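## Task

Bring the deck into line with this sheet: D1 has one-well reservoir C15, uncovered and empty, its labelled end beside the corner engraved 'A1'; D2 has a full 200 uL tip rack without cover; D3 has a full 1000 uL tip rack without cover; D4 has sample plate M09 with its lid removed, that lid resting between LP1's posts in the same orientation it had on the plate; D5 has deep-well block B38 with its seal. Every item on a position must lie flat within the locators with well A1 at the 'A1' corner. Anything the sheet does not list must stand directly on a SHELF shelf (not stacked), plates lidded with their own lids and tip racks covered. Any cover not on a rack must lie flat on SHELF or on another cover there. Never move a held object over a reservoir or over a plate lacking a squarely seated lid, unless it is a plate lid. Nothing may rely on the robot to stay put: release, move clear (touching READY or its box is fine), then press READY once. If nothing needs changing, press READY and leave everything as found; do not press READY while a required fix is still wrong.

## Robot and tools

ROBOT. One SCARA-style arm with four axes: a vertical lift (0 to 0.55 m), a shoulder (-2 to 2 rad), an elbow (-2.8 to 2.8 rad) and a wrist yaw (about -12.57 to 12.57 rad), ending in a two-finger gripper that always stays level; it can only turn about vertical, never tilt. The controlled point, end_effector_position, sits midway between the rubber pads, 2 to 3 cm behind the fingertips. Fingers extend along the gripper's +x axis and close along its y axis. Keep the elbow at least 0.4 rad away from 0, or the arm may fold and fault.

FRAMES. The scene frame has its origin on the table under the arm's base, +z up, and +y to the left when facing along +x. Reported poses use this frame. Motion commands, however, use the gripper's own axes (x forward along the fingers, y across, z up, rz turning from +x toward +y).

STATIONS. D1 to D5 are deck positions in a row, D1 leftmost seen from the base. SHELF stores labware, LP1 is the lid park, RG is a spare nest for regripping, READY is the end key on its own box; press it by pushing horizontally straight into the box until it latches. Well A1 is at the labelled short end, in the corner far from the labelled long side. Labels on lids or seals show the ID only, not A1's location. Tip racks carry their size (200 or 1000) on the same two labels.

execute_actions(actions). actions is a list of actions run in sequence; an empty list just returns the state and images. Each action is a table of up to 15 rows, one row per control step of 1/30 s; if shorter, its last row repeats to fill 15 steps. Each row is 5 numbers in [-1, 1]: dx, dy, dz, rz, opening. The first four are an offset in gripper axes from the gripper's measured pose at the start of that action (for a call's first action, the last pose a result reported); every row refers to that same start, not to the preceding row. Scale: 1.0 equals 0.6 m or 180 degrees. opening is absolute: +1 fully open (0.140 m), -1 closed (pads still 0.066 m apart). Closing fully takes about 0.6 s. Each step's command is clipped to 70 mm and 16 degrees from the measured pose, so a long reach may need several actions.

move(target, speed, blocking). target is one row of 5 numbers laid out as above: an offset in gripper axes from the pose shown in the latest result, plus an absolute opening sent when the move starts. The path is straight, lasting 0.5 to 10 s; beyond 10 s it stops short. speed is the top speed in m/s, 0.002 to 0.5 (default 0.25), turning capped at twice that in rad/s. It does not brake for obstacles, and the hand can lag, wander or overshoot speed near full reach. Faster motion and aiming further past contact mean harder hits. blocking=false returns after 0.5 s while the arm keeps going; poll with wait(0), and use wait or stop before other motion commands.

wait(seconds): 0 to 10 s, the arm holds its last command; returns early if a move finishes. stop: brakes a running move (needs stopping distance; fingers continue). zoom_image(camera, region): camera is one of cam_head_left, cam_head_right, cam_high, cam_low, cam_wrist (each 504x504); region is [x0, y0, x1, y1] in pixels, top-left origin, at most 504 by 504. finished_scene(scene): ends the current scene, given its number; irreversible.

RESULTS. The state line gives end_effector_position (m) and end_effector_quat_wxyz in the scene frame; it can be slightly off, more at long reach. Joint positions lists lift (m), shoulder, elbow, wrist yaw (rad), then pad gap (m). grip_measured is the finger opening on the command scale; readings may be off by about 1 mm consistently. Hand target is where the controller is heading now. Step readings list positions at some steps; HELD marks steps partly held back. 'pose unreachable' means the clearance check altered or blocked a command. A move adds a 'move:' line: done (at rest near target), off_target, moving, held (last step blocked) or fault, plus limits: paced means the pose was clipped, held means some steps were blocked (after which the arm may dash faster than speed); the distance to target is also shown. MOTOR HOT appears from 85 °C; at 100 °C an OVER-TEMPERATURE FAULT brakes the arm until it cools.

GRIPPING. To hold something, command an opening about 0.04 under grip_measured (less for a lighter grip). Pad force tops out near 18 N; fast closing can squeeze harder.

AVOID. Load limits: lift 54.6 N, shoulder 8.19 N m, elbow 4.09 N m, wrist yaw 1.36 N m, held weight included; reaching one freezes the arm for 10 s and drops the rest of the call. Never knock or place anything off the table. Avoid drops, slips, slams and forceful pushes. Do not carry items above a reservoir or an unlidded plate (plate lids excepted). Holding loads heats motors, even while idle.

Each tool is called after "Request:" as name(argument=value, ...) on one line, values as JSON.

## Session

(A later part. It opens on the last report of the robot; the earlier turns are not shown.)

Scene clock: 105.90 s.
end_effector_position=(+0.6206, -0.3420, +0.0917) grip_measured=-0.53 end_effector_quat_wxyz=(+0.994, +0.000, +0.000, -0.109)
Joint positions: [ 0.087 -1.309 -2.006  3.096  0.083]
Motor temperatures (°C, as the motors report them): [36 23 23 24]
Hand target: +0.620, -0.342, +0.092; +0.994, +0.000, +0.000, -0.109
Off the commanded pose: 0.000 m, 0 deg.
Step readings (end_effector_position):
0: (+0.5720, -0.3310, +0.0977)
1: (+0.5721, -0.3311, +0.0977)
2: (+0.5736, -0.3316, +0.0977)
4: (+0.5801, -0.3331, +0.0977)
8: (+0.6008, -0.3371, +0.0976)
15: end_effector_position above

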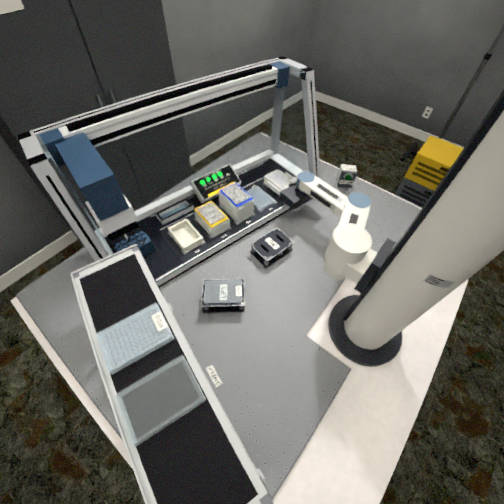

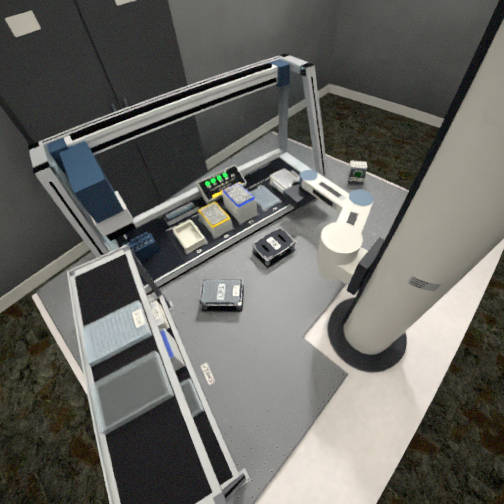

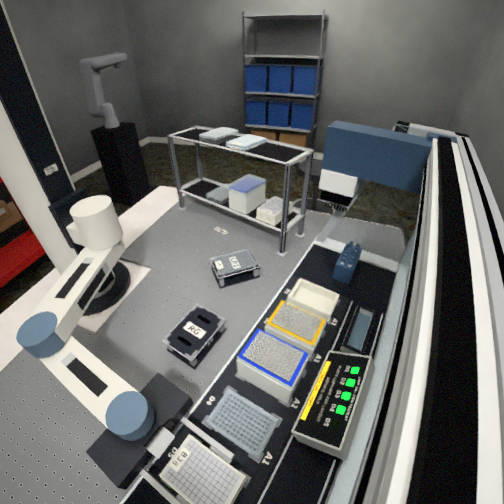

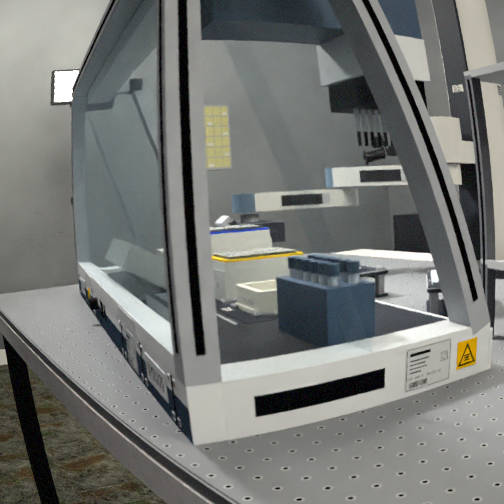

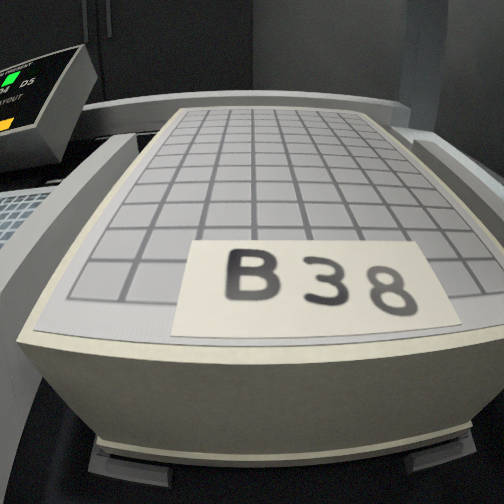

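Request:
execute_actions(actions=[[[-0.0002,-0.0009,-0.001,0,-0.575],[-0.0002,-0.0009,-0.0025,0,-0.575],[-0.0002,-0.0009,-0.004,0,-0.575],[-0.0002,-0.0009,-0.0055,0,-0.575],[-0.0002,-0.0009,-0.007,0,-0.575],[-0.0002,-0.0009,-0.0085,0,-0.575],[-0.0002,-0.0009,-0.0098,0,-0.575],[-0.0002,-0.0009,-0.0108,0,-0.575],[-0.0002,-0.0009,-0.0115,0,-0.575],[-0.0002,-0.0009,-0.0115,0,-0.575],[-0.0002,-0.0009,-0.0115,0,-0.55],[-0.0002,-0.0009,-0.0115,0,-0.53],[-0.0002,-0.0009,-0.0115,0,-0.50],[-0.0002,-0.0009,-0.0115,0,-0.3],[-0.0002,-0.0009,-0.0115,0,-0.1]]])

Request:
zoom_image(camera="cam_wrist", region=[50, 364, 190, 504])

Request:
zoom_image(camera="cam_wrist", region=[364, 364, 504, 504])

Request:
zoom_image(camera="cam_high", region=[130, 270, 380, 504])

Scene clock: 106.90 s.
end_effector_position=(+0.6204, -0.3424, +0.0849) grip_measured=-0.34 end_effector_quat_wxyz=(+0.994, +0.000, +0.000, -0.109)
Joint positions: [ 0.08  -1.309 -2.007  3.098  0.09 ]
Motor temperatures (°C, as the motors report them): [36 23 23 24]
Hand target: +0.620, -0.343, +0.085; +0.994, +0.000, +0.000, -0.109
Off the commanded pose: 0.000 m, 0 deg.
Step readings (end_effector_position):
0: (+0.6205, -0.3421, +0.0919)
1: (+0.6205, -0.3421, +0.0918)
2: (+0.6205, -0.3423, +0.0911)
4: (+0.6204, -0.3424, +0.0892)
8: (+0.6204, -0.3424, +0.0857)
15: end_effector_position above

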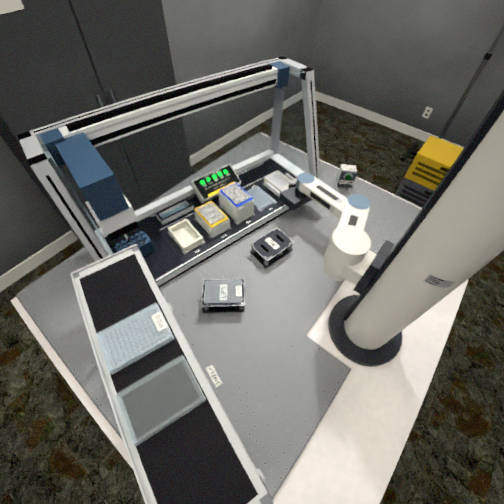

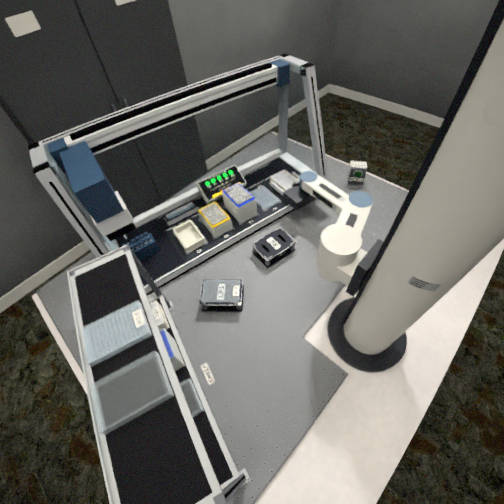

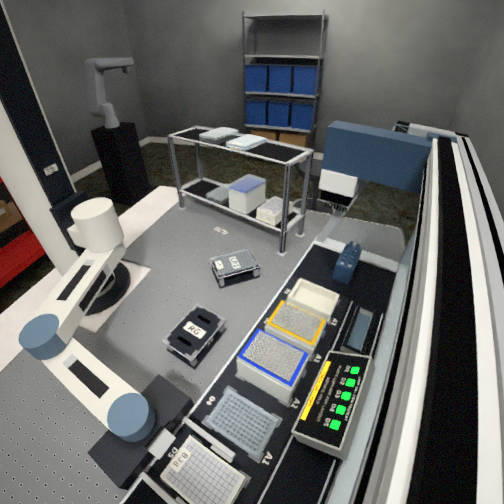

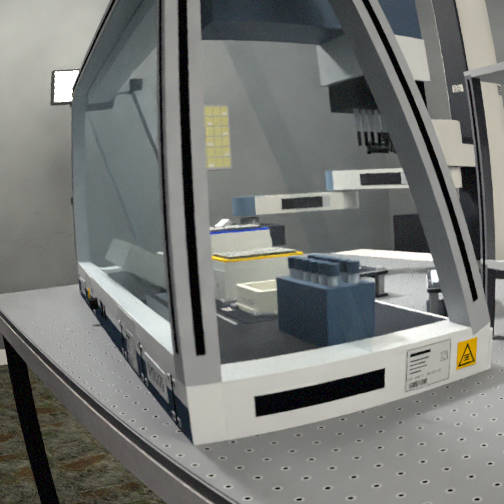

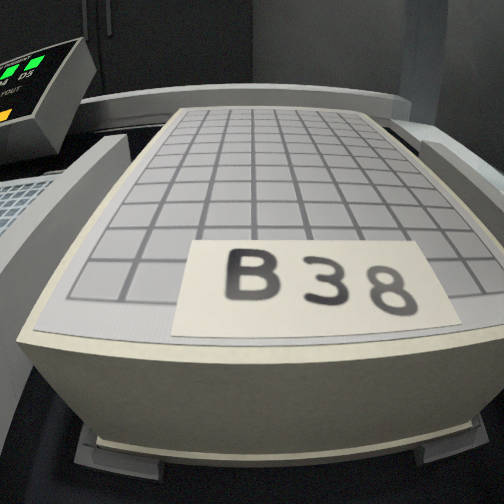

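Region (50, 364, 190, 504) of cam_wrist's 504x504 image, scaled by 3.600, with more detail than that image has.

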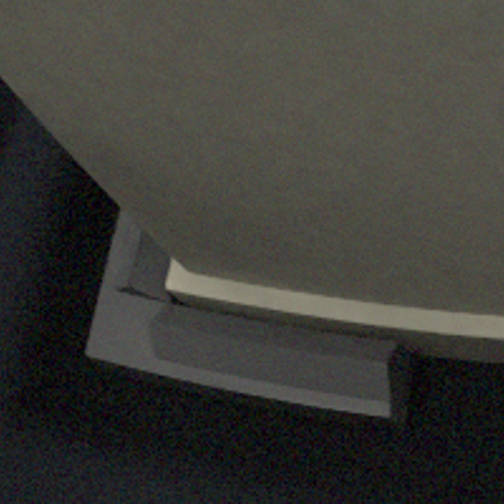

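Region (364, 364, 504, 504) of cam_wrist's 504x504 image, scaled by 3.600, with more detail than that image has.

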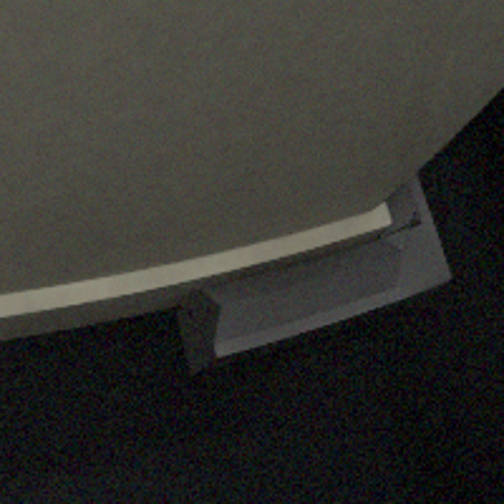

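Region (130, 270, 380, 504) of cam_high's 504x504 image, scaled by 2.016, with more detail than that image has; it fills the top 472 rows of this view, and the rest is white.

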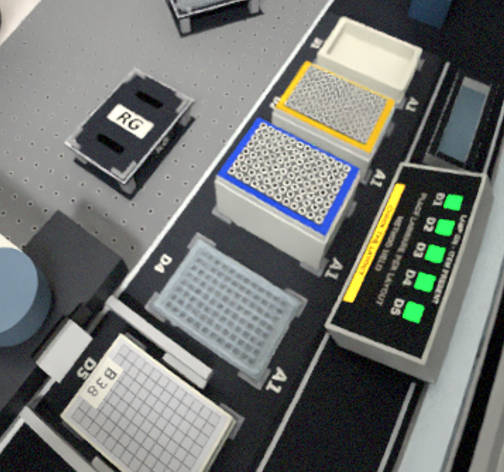

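Request:
execute_actions(actions=[[[-0.004,0,0.001,0,-0.05],[-0.012,0,0.002,0,-0.05],[-0.024,0,0.003,0,-0.05],[-0.039,0,0.0035,0,-0.05],[-0.055,0,0.0035,0,-0.05],[-0.071,0,0.0035,0,-0.05],[-0.087,0,0.0035,0,-0.05],[-0.103,0,0.0035,0,-0.05],[-0.119,0,0.0035,0,-0.05],[-0.135,0,0.0035,0,-0.05],[-0.151,0,0.0035,0,-0.05],[-0.167,0,0.0035,0,-0.05],[-0.183,0,0.0035,0,-0.05],[-0.197,0,0.0035,0,-0.05],[-0.208,0,0.0035,0,-0.05]]])

Request:
zoom_image(camera="cam_head_right", region=[150, 150, 390, 330])

Request:
zoom_image(camera="cam_high", region=[150, 110, 330, 290])

Scene clock: 109.87 s.
end_effector_position=(+0.5292, -0.3229, +0.0870) grip_measured=-0.05 end_effector_quat_wxyz=(+0.994, +0.000, +0.000, -0.107)
Joint positions: [ 0.082 -1.65  -1.55   2.985  0.101]
Motor temperatures (°C, as the motors report them): [36 23 23 24]
Hand target: +0.505, -0.317, +0.087; +0.994, +0.000, +0.000, -0.108
Off the commanded pose: 0.031 m, 0 deg.
Step readings (end_effector_position):
0: (+0.6204, -0.3424, +0.0849)
1: (+0.6203, -0.3423, +0.0849)
2: (+0.6189, -0.3416, +0.0852)
4: (+0.6117, -0.3399, +0.0862)
8: (+0.5865, -0.3350, +0.0869)
15: end_effector_position above

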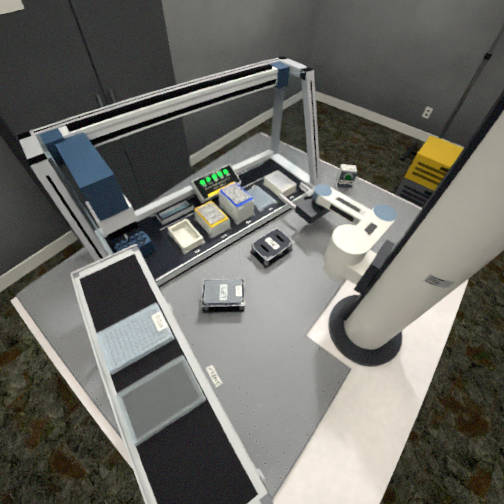

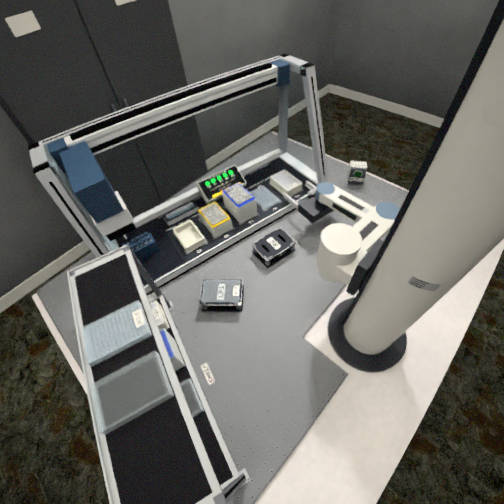

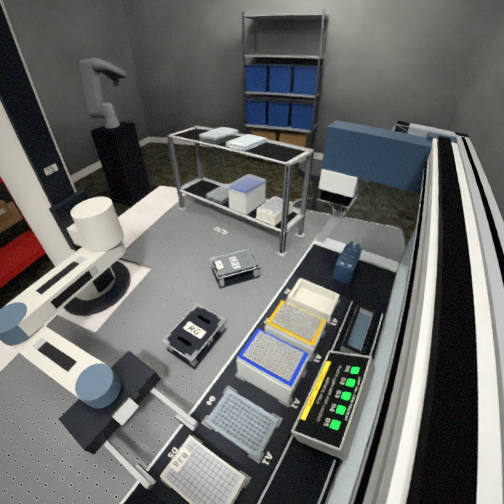

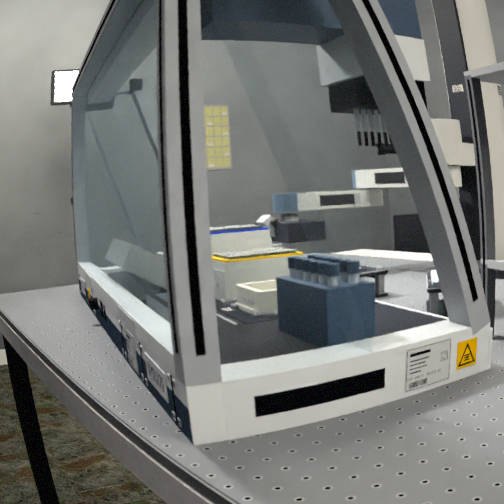

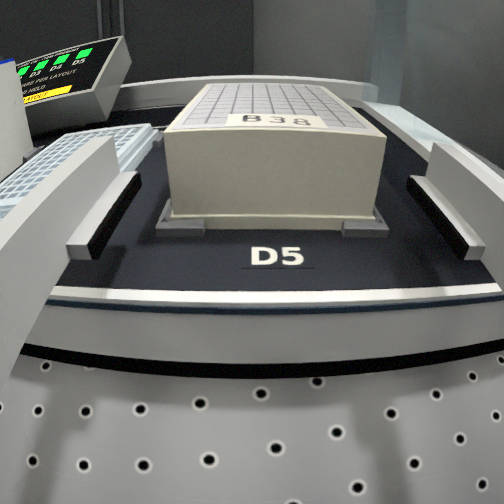

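Region (150, 150, 390, 330) of cam_head_right's 504x504 image, scaled by 2.100, with more detail than that image has; it fills the top 378 rows of this view, and the rest is white.

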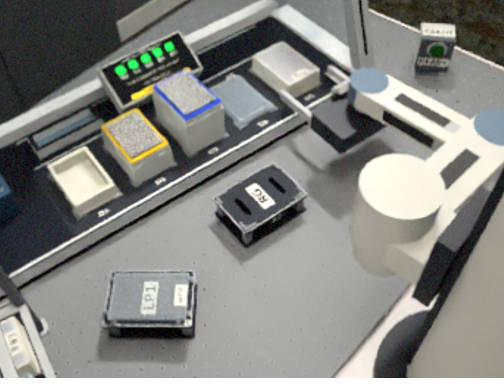

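Region (150, 110, 330, 290) of cam_high's 504x504 image, scaled by 2.800, with more detail than that image has.

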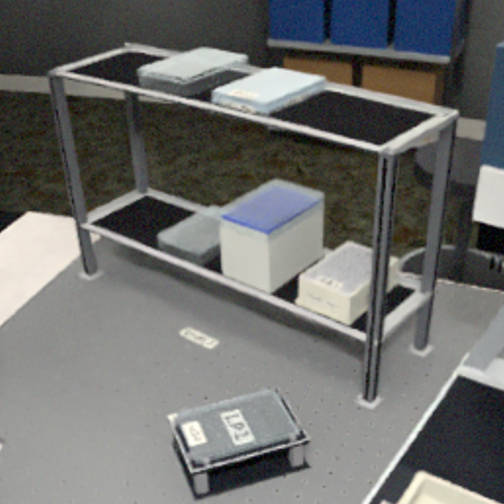

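Request:
zoom_image(camera="cam_head_left", region=[235, 160, 315, 220])

Request:
zoom_image(camera="cam_high", region=[150, 400, 290, 504])

Request:
zoom_image(camera="cam_head_right", region=[300, 145, 390, 215])

Region (235, 160, 315, 220) of cam_head_left's 504x504 image, scaled by 6.300, with more detail than that image has; it fills the top 378 rows of this view, and the rest is white.

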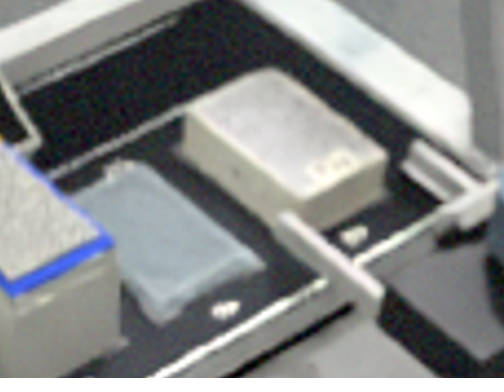

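Region (150, 400, 290, 504) of cam_high's 504x504 image, scaled by 3.600, with more detail than that image has; it fills the top 374 rows of this view, and the rest is white.

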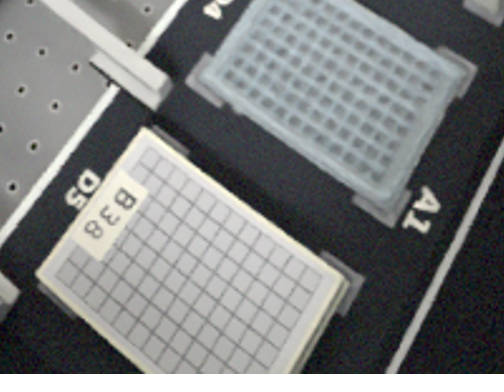

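Region (300, 145, 390, 215) of cam_head_right's 504x504 image, scaled by 5.600, with more detail than that image has.

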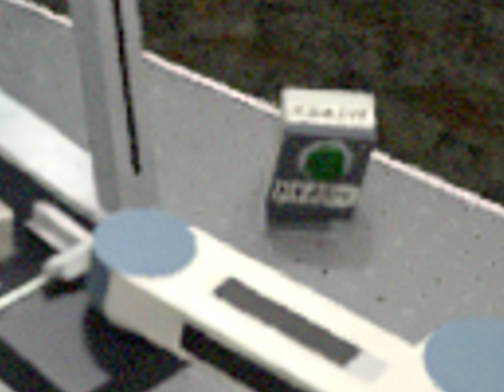

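Request:
execute_actions(actions=[[[-0.0428,-0.0051,0,-0.0058,-1],[-0.0458,-0.0181,0,-0.0173,-1],[-0.0508,-0.0375,0,-0.0346,-1],[-0.0580,-0.0617,0,-0.0562,-1],[-0.0663,-0.0857,0,-0.0778,-1],[-0.0756,-0.1095,0,-0.0994,-1],[-0.0859,-0.1329,0,-0.1210,-1],[-0.0972,-0.1559,0,-0.1426,-1],[-0.1095,-0.1784,0,-0.1642,-1],[-0.1228,-0.2004,0,-0.1858,-1],[-0.1369,-0.2219,0,-0.2074,-1],[-0.1519,-0.2426,0,-0.2290,-1],[-0.1677,-0.2627,0,-0.2506,-1],[-0.1831,-0.2807,0,-0.2708,-1],[-0.1968,-0.2957,0,-0.2881,-1]]])

Scene clock: 112.27 s.
end_effector_position=(+0.3907, -0.4571, +0.0870) grip_measured=-0.98 end_effector_quat_wxyz=(+0.871, +0.000, +0.000, -0.491)
Joint positions: [ 0.082 -1.883 -1.558  2.414  0.067]
Motor temperatures (°C, as the motors report them): [36 23 23 24]
Hand target: +0.375, -0.469, +0.087; +0.848, +0.000, +0.000, -0.529
Off the commanded pose: 0.020 m, 5 deg.
Step readings (end_effector_position):
0: (+0.5046, -0.3166, +0.0870)
1: (+0.5045, -0.3171, +0.0870)
2: (+0.5033, -0.3207, +0.0870)
4: (+0.4961, -0.3344, +0.0870)
8: (+0.4661, -0.3800, +0.0870)
15: end_effector_position above

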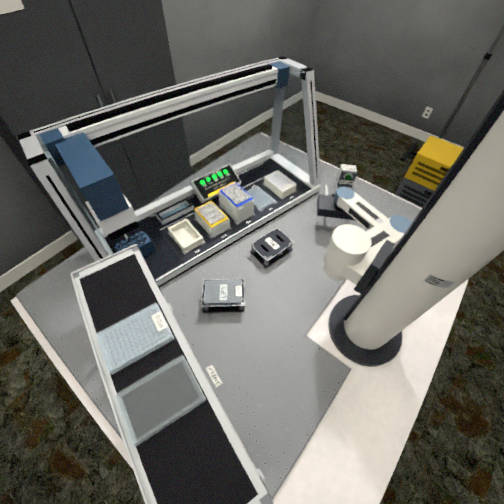

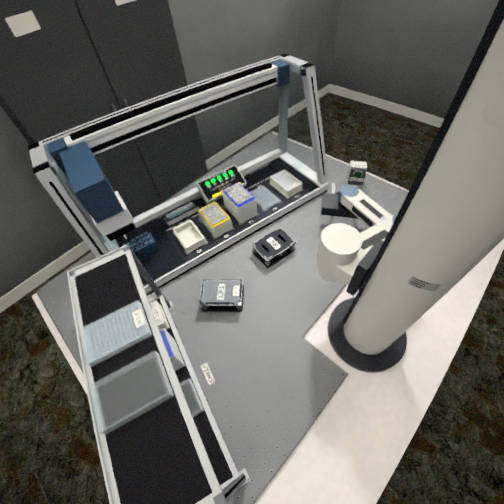

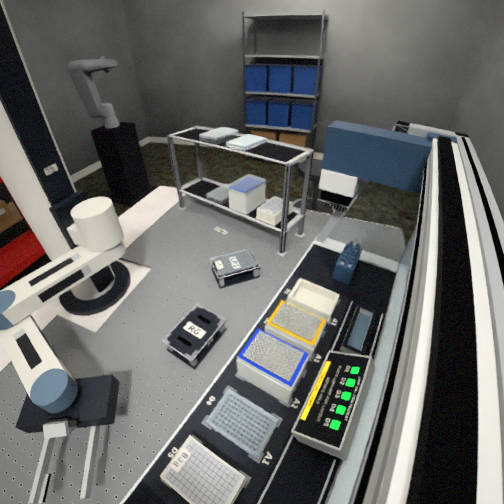

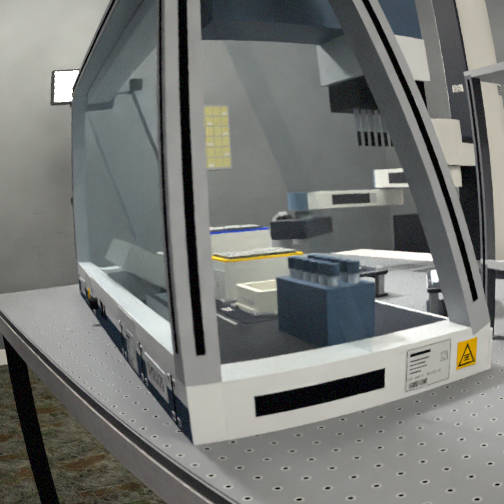

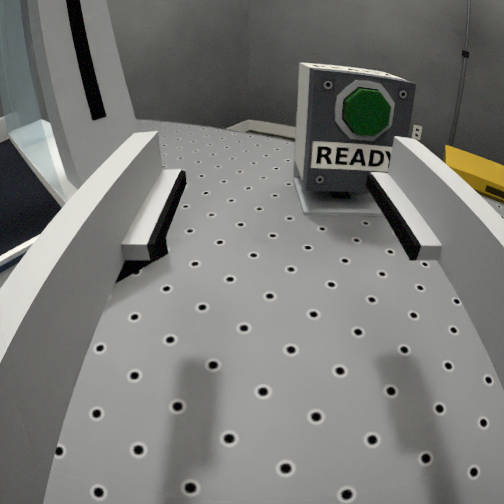

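Request:
execute_actions(actions=[])

Request:
zoom_image(camera="cam_wrist", region=[240, 40, 440, 240])

Scene clock: 112.43 s.
end_effector_position=(+0.3747, -0.4692, +0.0870) grip_measured=-0.98 end_effector_quat_wxyz=(+0.848, +0.000, +0.000, -0.530)
Joint positions: [ 0.082 -1.893 -1.578  2.355  0.067]
Motor temperatures (°C, as the motors report them): [36 23 23 24]
Hand target: +0.375, -0.469, +0.087; +0.848, +0.000, +0.000, -0.529
Off the commanded pose: 0.002 m, 0 deg.

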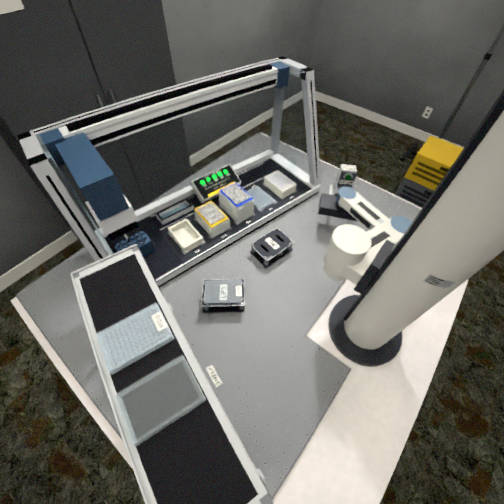

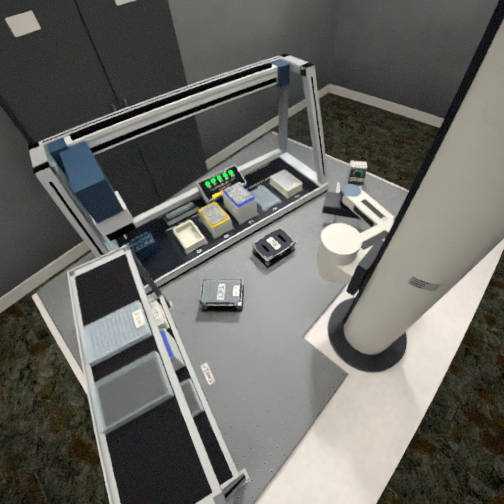

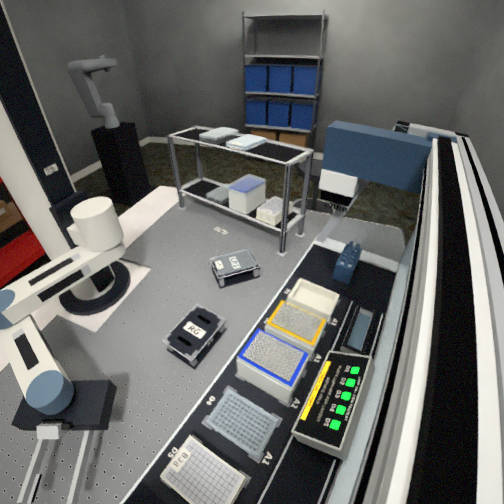

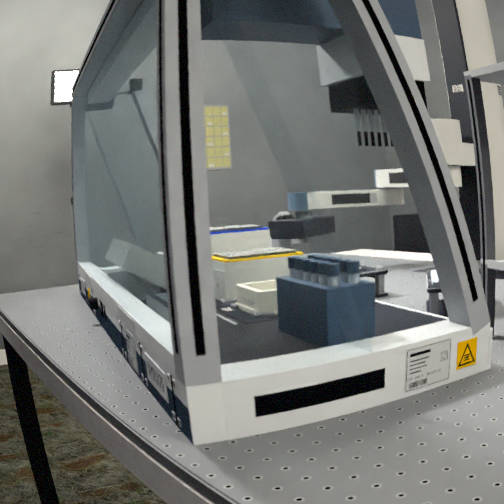

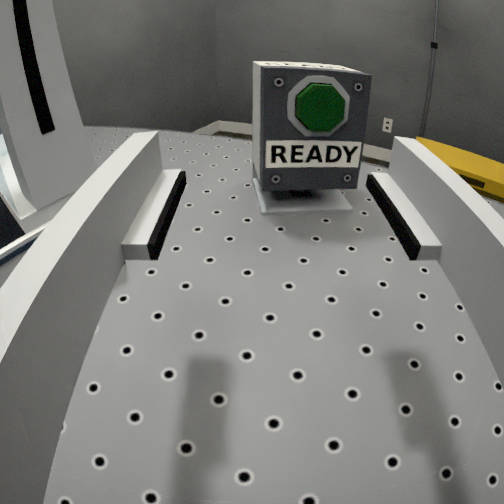

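Region (240, 40, 440, 240) of cam_wrist's 504x504 image, scaled by 2.520, with more detail than that image has.

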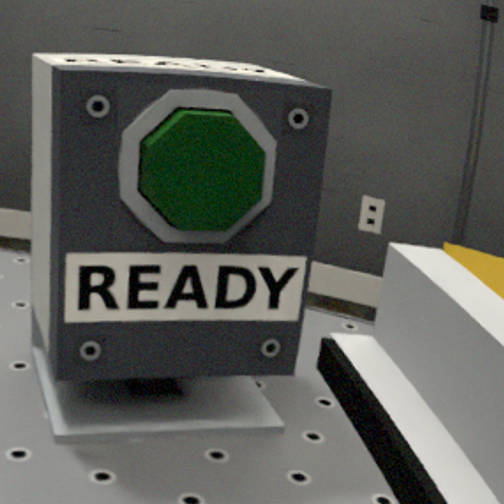

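Request:
execute_actions(actions=[[[0.0031,0.0002,0,0.0011,-1],[0.0093,0.0006,0,0.0033,-1],[0.0187,0.0012,0,0.0066,-1],[0.0301,0.0020,0,0.0106,-1],[0.0426,0.0028,0,0.0150,-1],[0.0550,0.0036,0,0.0194,-1],[0.0675,0.0044,0,0.0238,-1],[0.0789,0.0052,0,0.0278,-1],[0.0893,0.0058,0,0.0315,-1],[0.0976,0.0064,0,0.0344,-1],[0.1038,0.0068,0,0.0366,-1]]])

Scene clock: 114.40 s.
end_effector_position=(+0.4054, -0.5230, +0.0870) grip_measured=-0.98 end_effector_quat_wxyz=(+0.877, +0.000, +0.000, -0.481)
Joint positions: [ 0.082 -1.74  -1.969  2.706  0.067]
Motor temperatures (°C, as the motors report them): [36 23 23 24]
Hand target: +0.406, -0.523, +0.087; +0.877, +0.000, +0.000, -0.480
Off the commanded pose: 0.000 m, 0 deg.
Step readings (end_effector_position):
0: (+0.3748, -0.4691, +0.0870)
1: (+0.3750, -0.4692, +0.0870)
2: (+0.3756, -0.4708, +0.0870)
4: (+0.3788, -0.4766, +0.0870)
8: (+0.3895, -0.4957, +0.0870)
15: end_effector_position above

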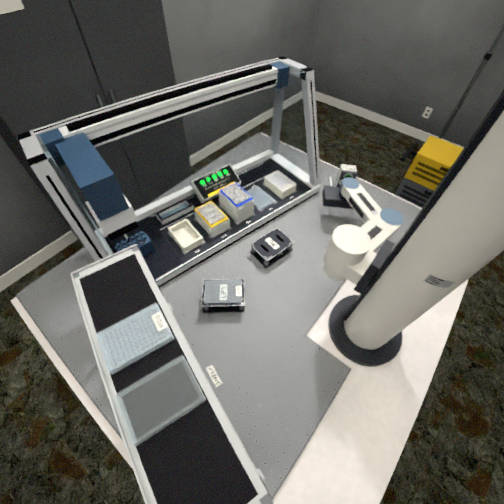

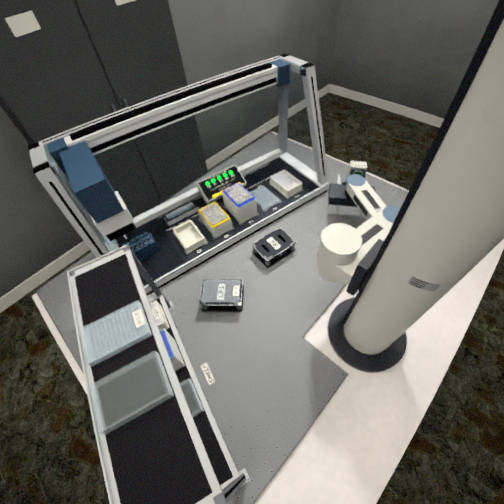

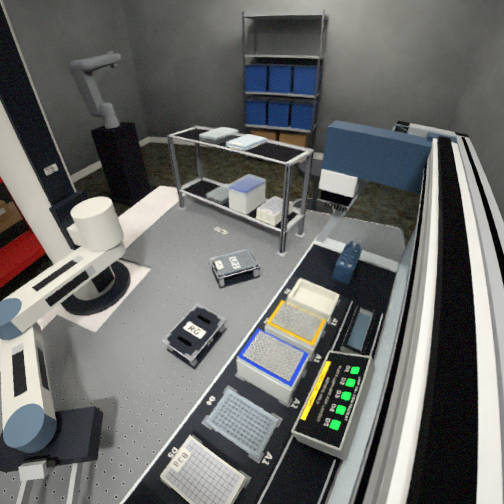

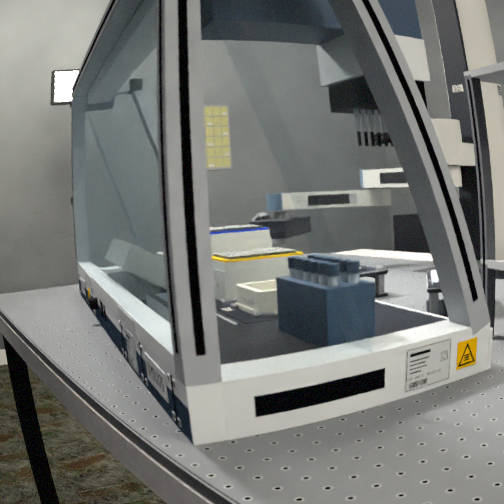

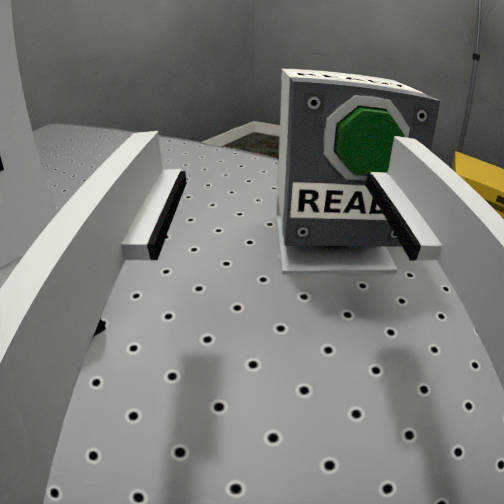

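Request:
execute_actions(actions=[])

Request:
zoom_image(camera="cam_wrist", region=[260, 60, 480, 280])

Request:
zoom_image(camera="cam_wrist", region=[315, 85, 435, 205])

Scene clock: 114.53 s.
end_effector_position=(+0.4057, -0.5233, +0.0870) grip_measured=-0.98 end_effector_quat_wxyz=(+0.877, +0.000, +0.000, -0.480)
Joint positions: [ 0.082 -1.739 -1.971  2.708  0.067]
Motor temperatures (°C, as the motors report them): [36 23 23 24]
Hand target: +0.406, -0.523, +0.087; +0.877, +0.000, +0.000, -0.480
Off the commanded pose: 0.000 m, 0 deg.

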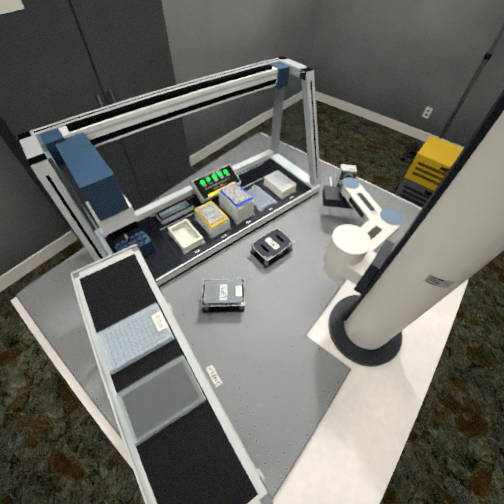

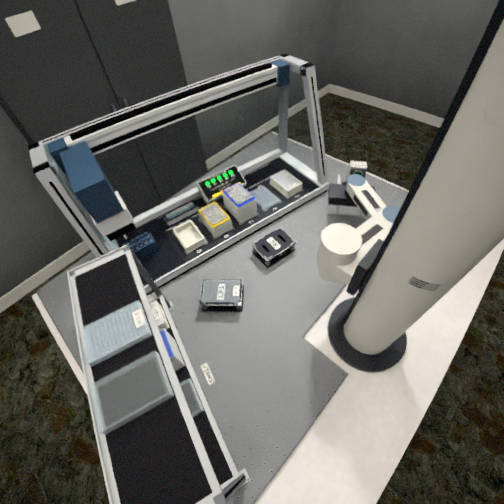

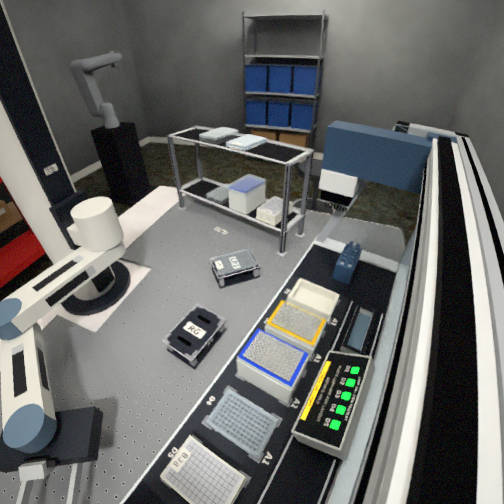

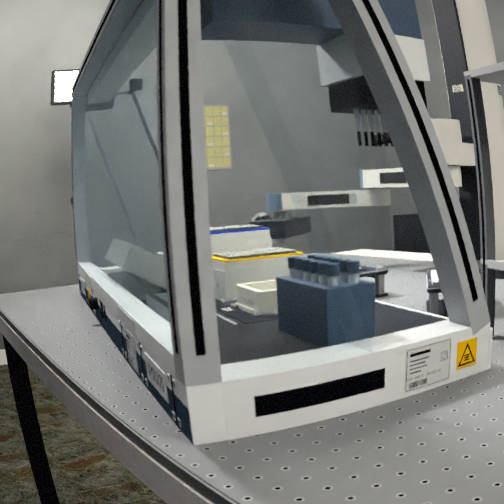

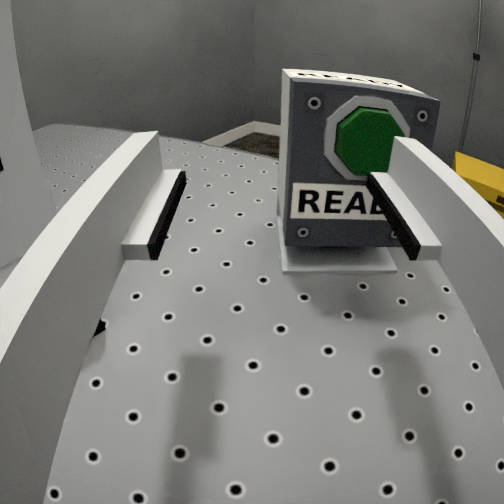

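Region (260, 60, 480, 280) of cam_wrist's 504x504 image, scaled by 2.291, with more detail than that image has.

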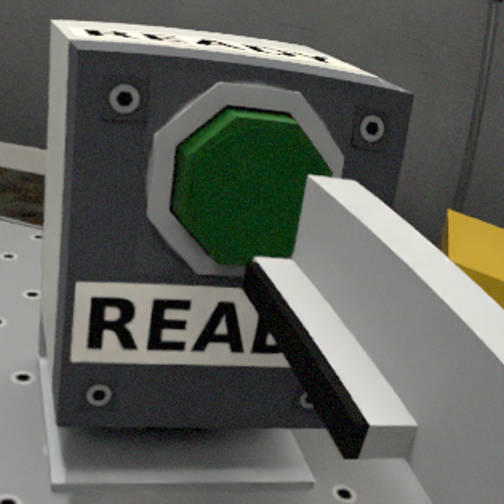

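Region (315, 85, 435, 205) of cam_wrist's 504x504 image, scaled by 4.200, with more detail than that image has.

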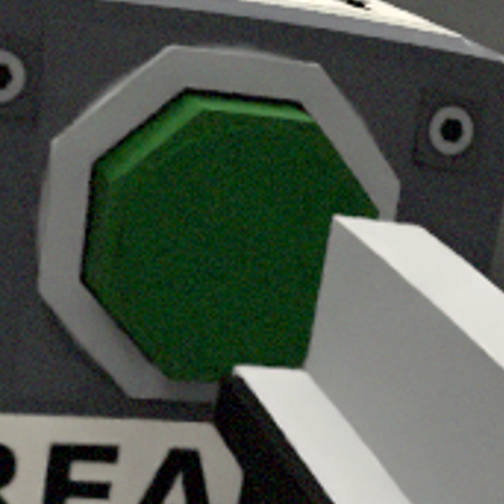

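Request:
execute_actions(actions=[[[0.0033,0,0,0,-1],[0.0083,0,0,0,-1],[0.015,0,0,0,-1],[0.0217,0,0,0,-1],[0.0267,0,0,0,-1],[0.0308,0,0,0,-1],[0.0338,0,0,0,-1],[0.0362,0,0,0,-1],[0.0384,0,0,0,-1],[0.0404,0,0,0,-1],[0.0423,0,0,0,-1],[0.0441,0,0,0,-1],[0.0458,0,0,0,-1],[0.0475,0,0,0,-1],[0.049,0,0,0,-1]]])

Request:
zoom_image(camera="cam_wrist", region=[300, 70, 480, 250])

Scene clock: 116.67 s.
end_effector_position=(+0.4196, -0.5448, +0.0870) grip_measured=-0.98 end_effector_quat_wxyz=(+0.876, +0.000, +0.000, -0.482)
Joint positions: [ 0.082 -1.642 -2.161  2.796  0.067]
Motor temperatures (°C, as the motors report them): [36 23 24 24]
Step readings (end_effector_position):
0: (+0.4057, -0.5233, +0.0870)
1: (+0.4057, -0.5235, +0.0870)
2: (+0.4064, -0.5249, +0.0870)
4: (+0.4092, -0.5293, +0.0870)
8: (+0.4158, -0.5390, +0.0870)
12: (+0.4192, -0.5444, +0.0870)
The task's run has ended: the event that ends the task has happened.

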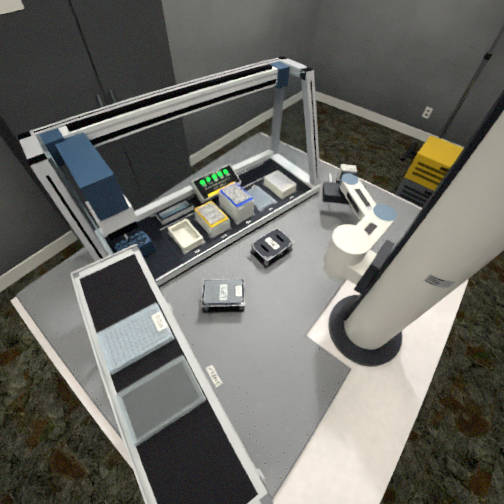

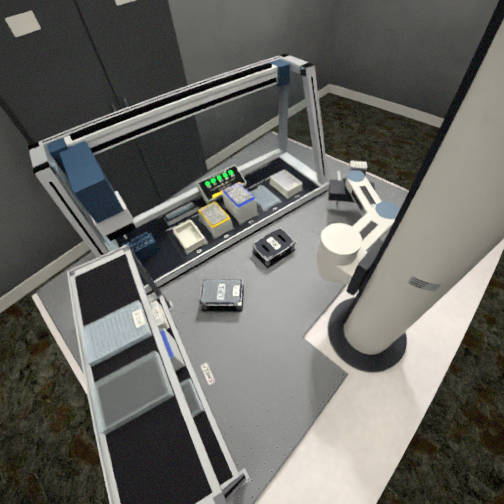

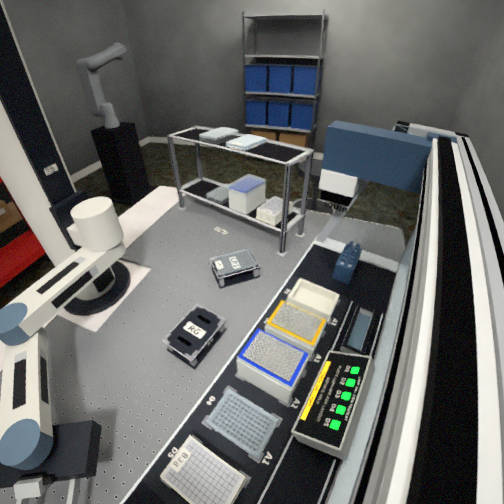

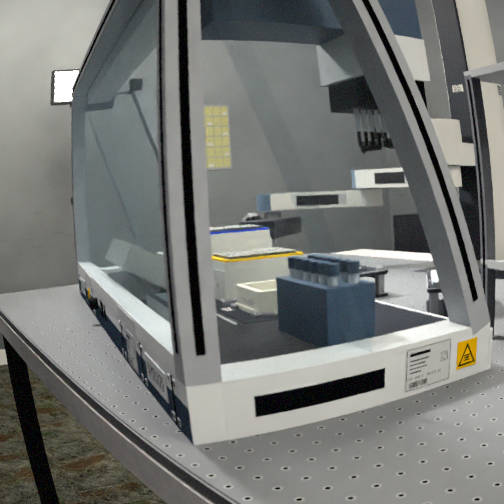

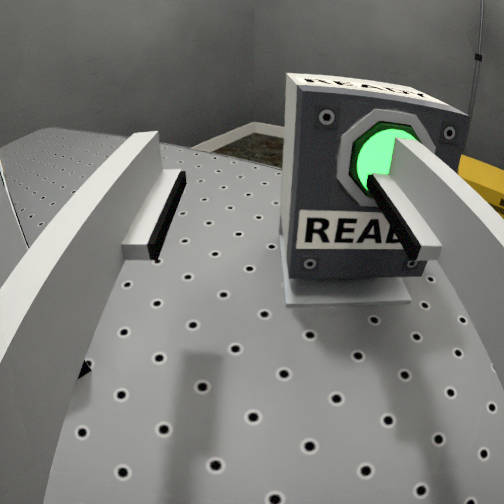

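Episode already finished.

Request:
execute_actions(actions=[])

The task's run has ended: the event that ends the task has happened. Episode already finished.

Request:
finished_scene(scene=2)

The scene is finished: the task was done.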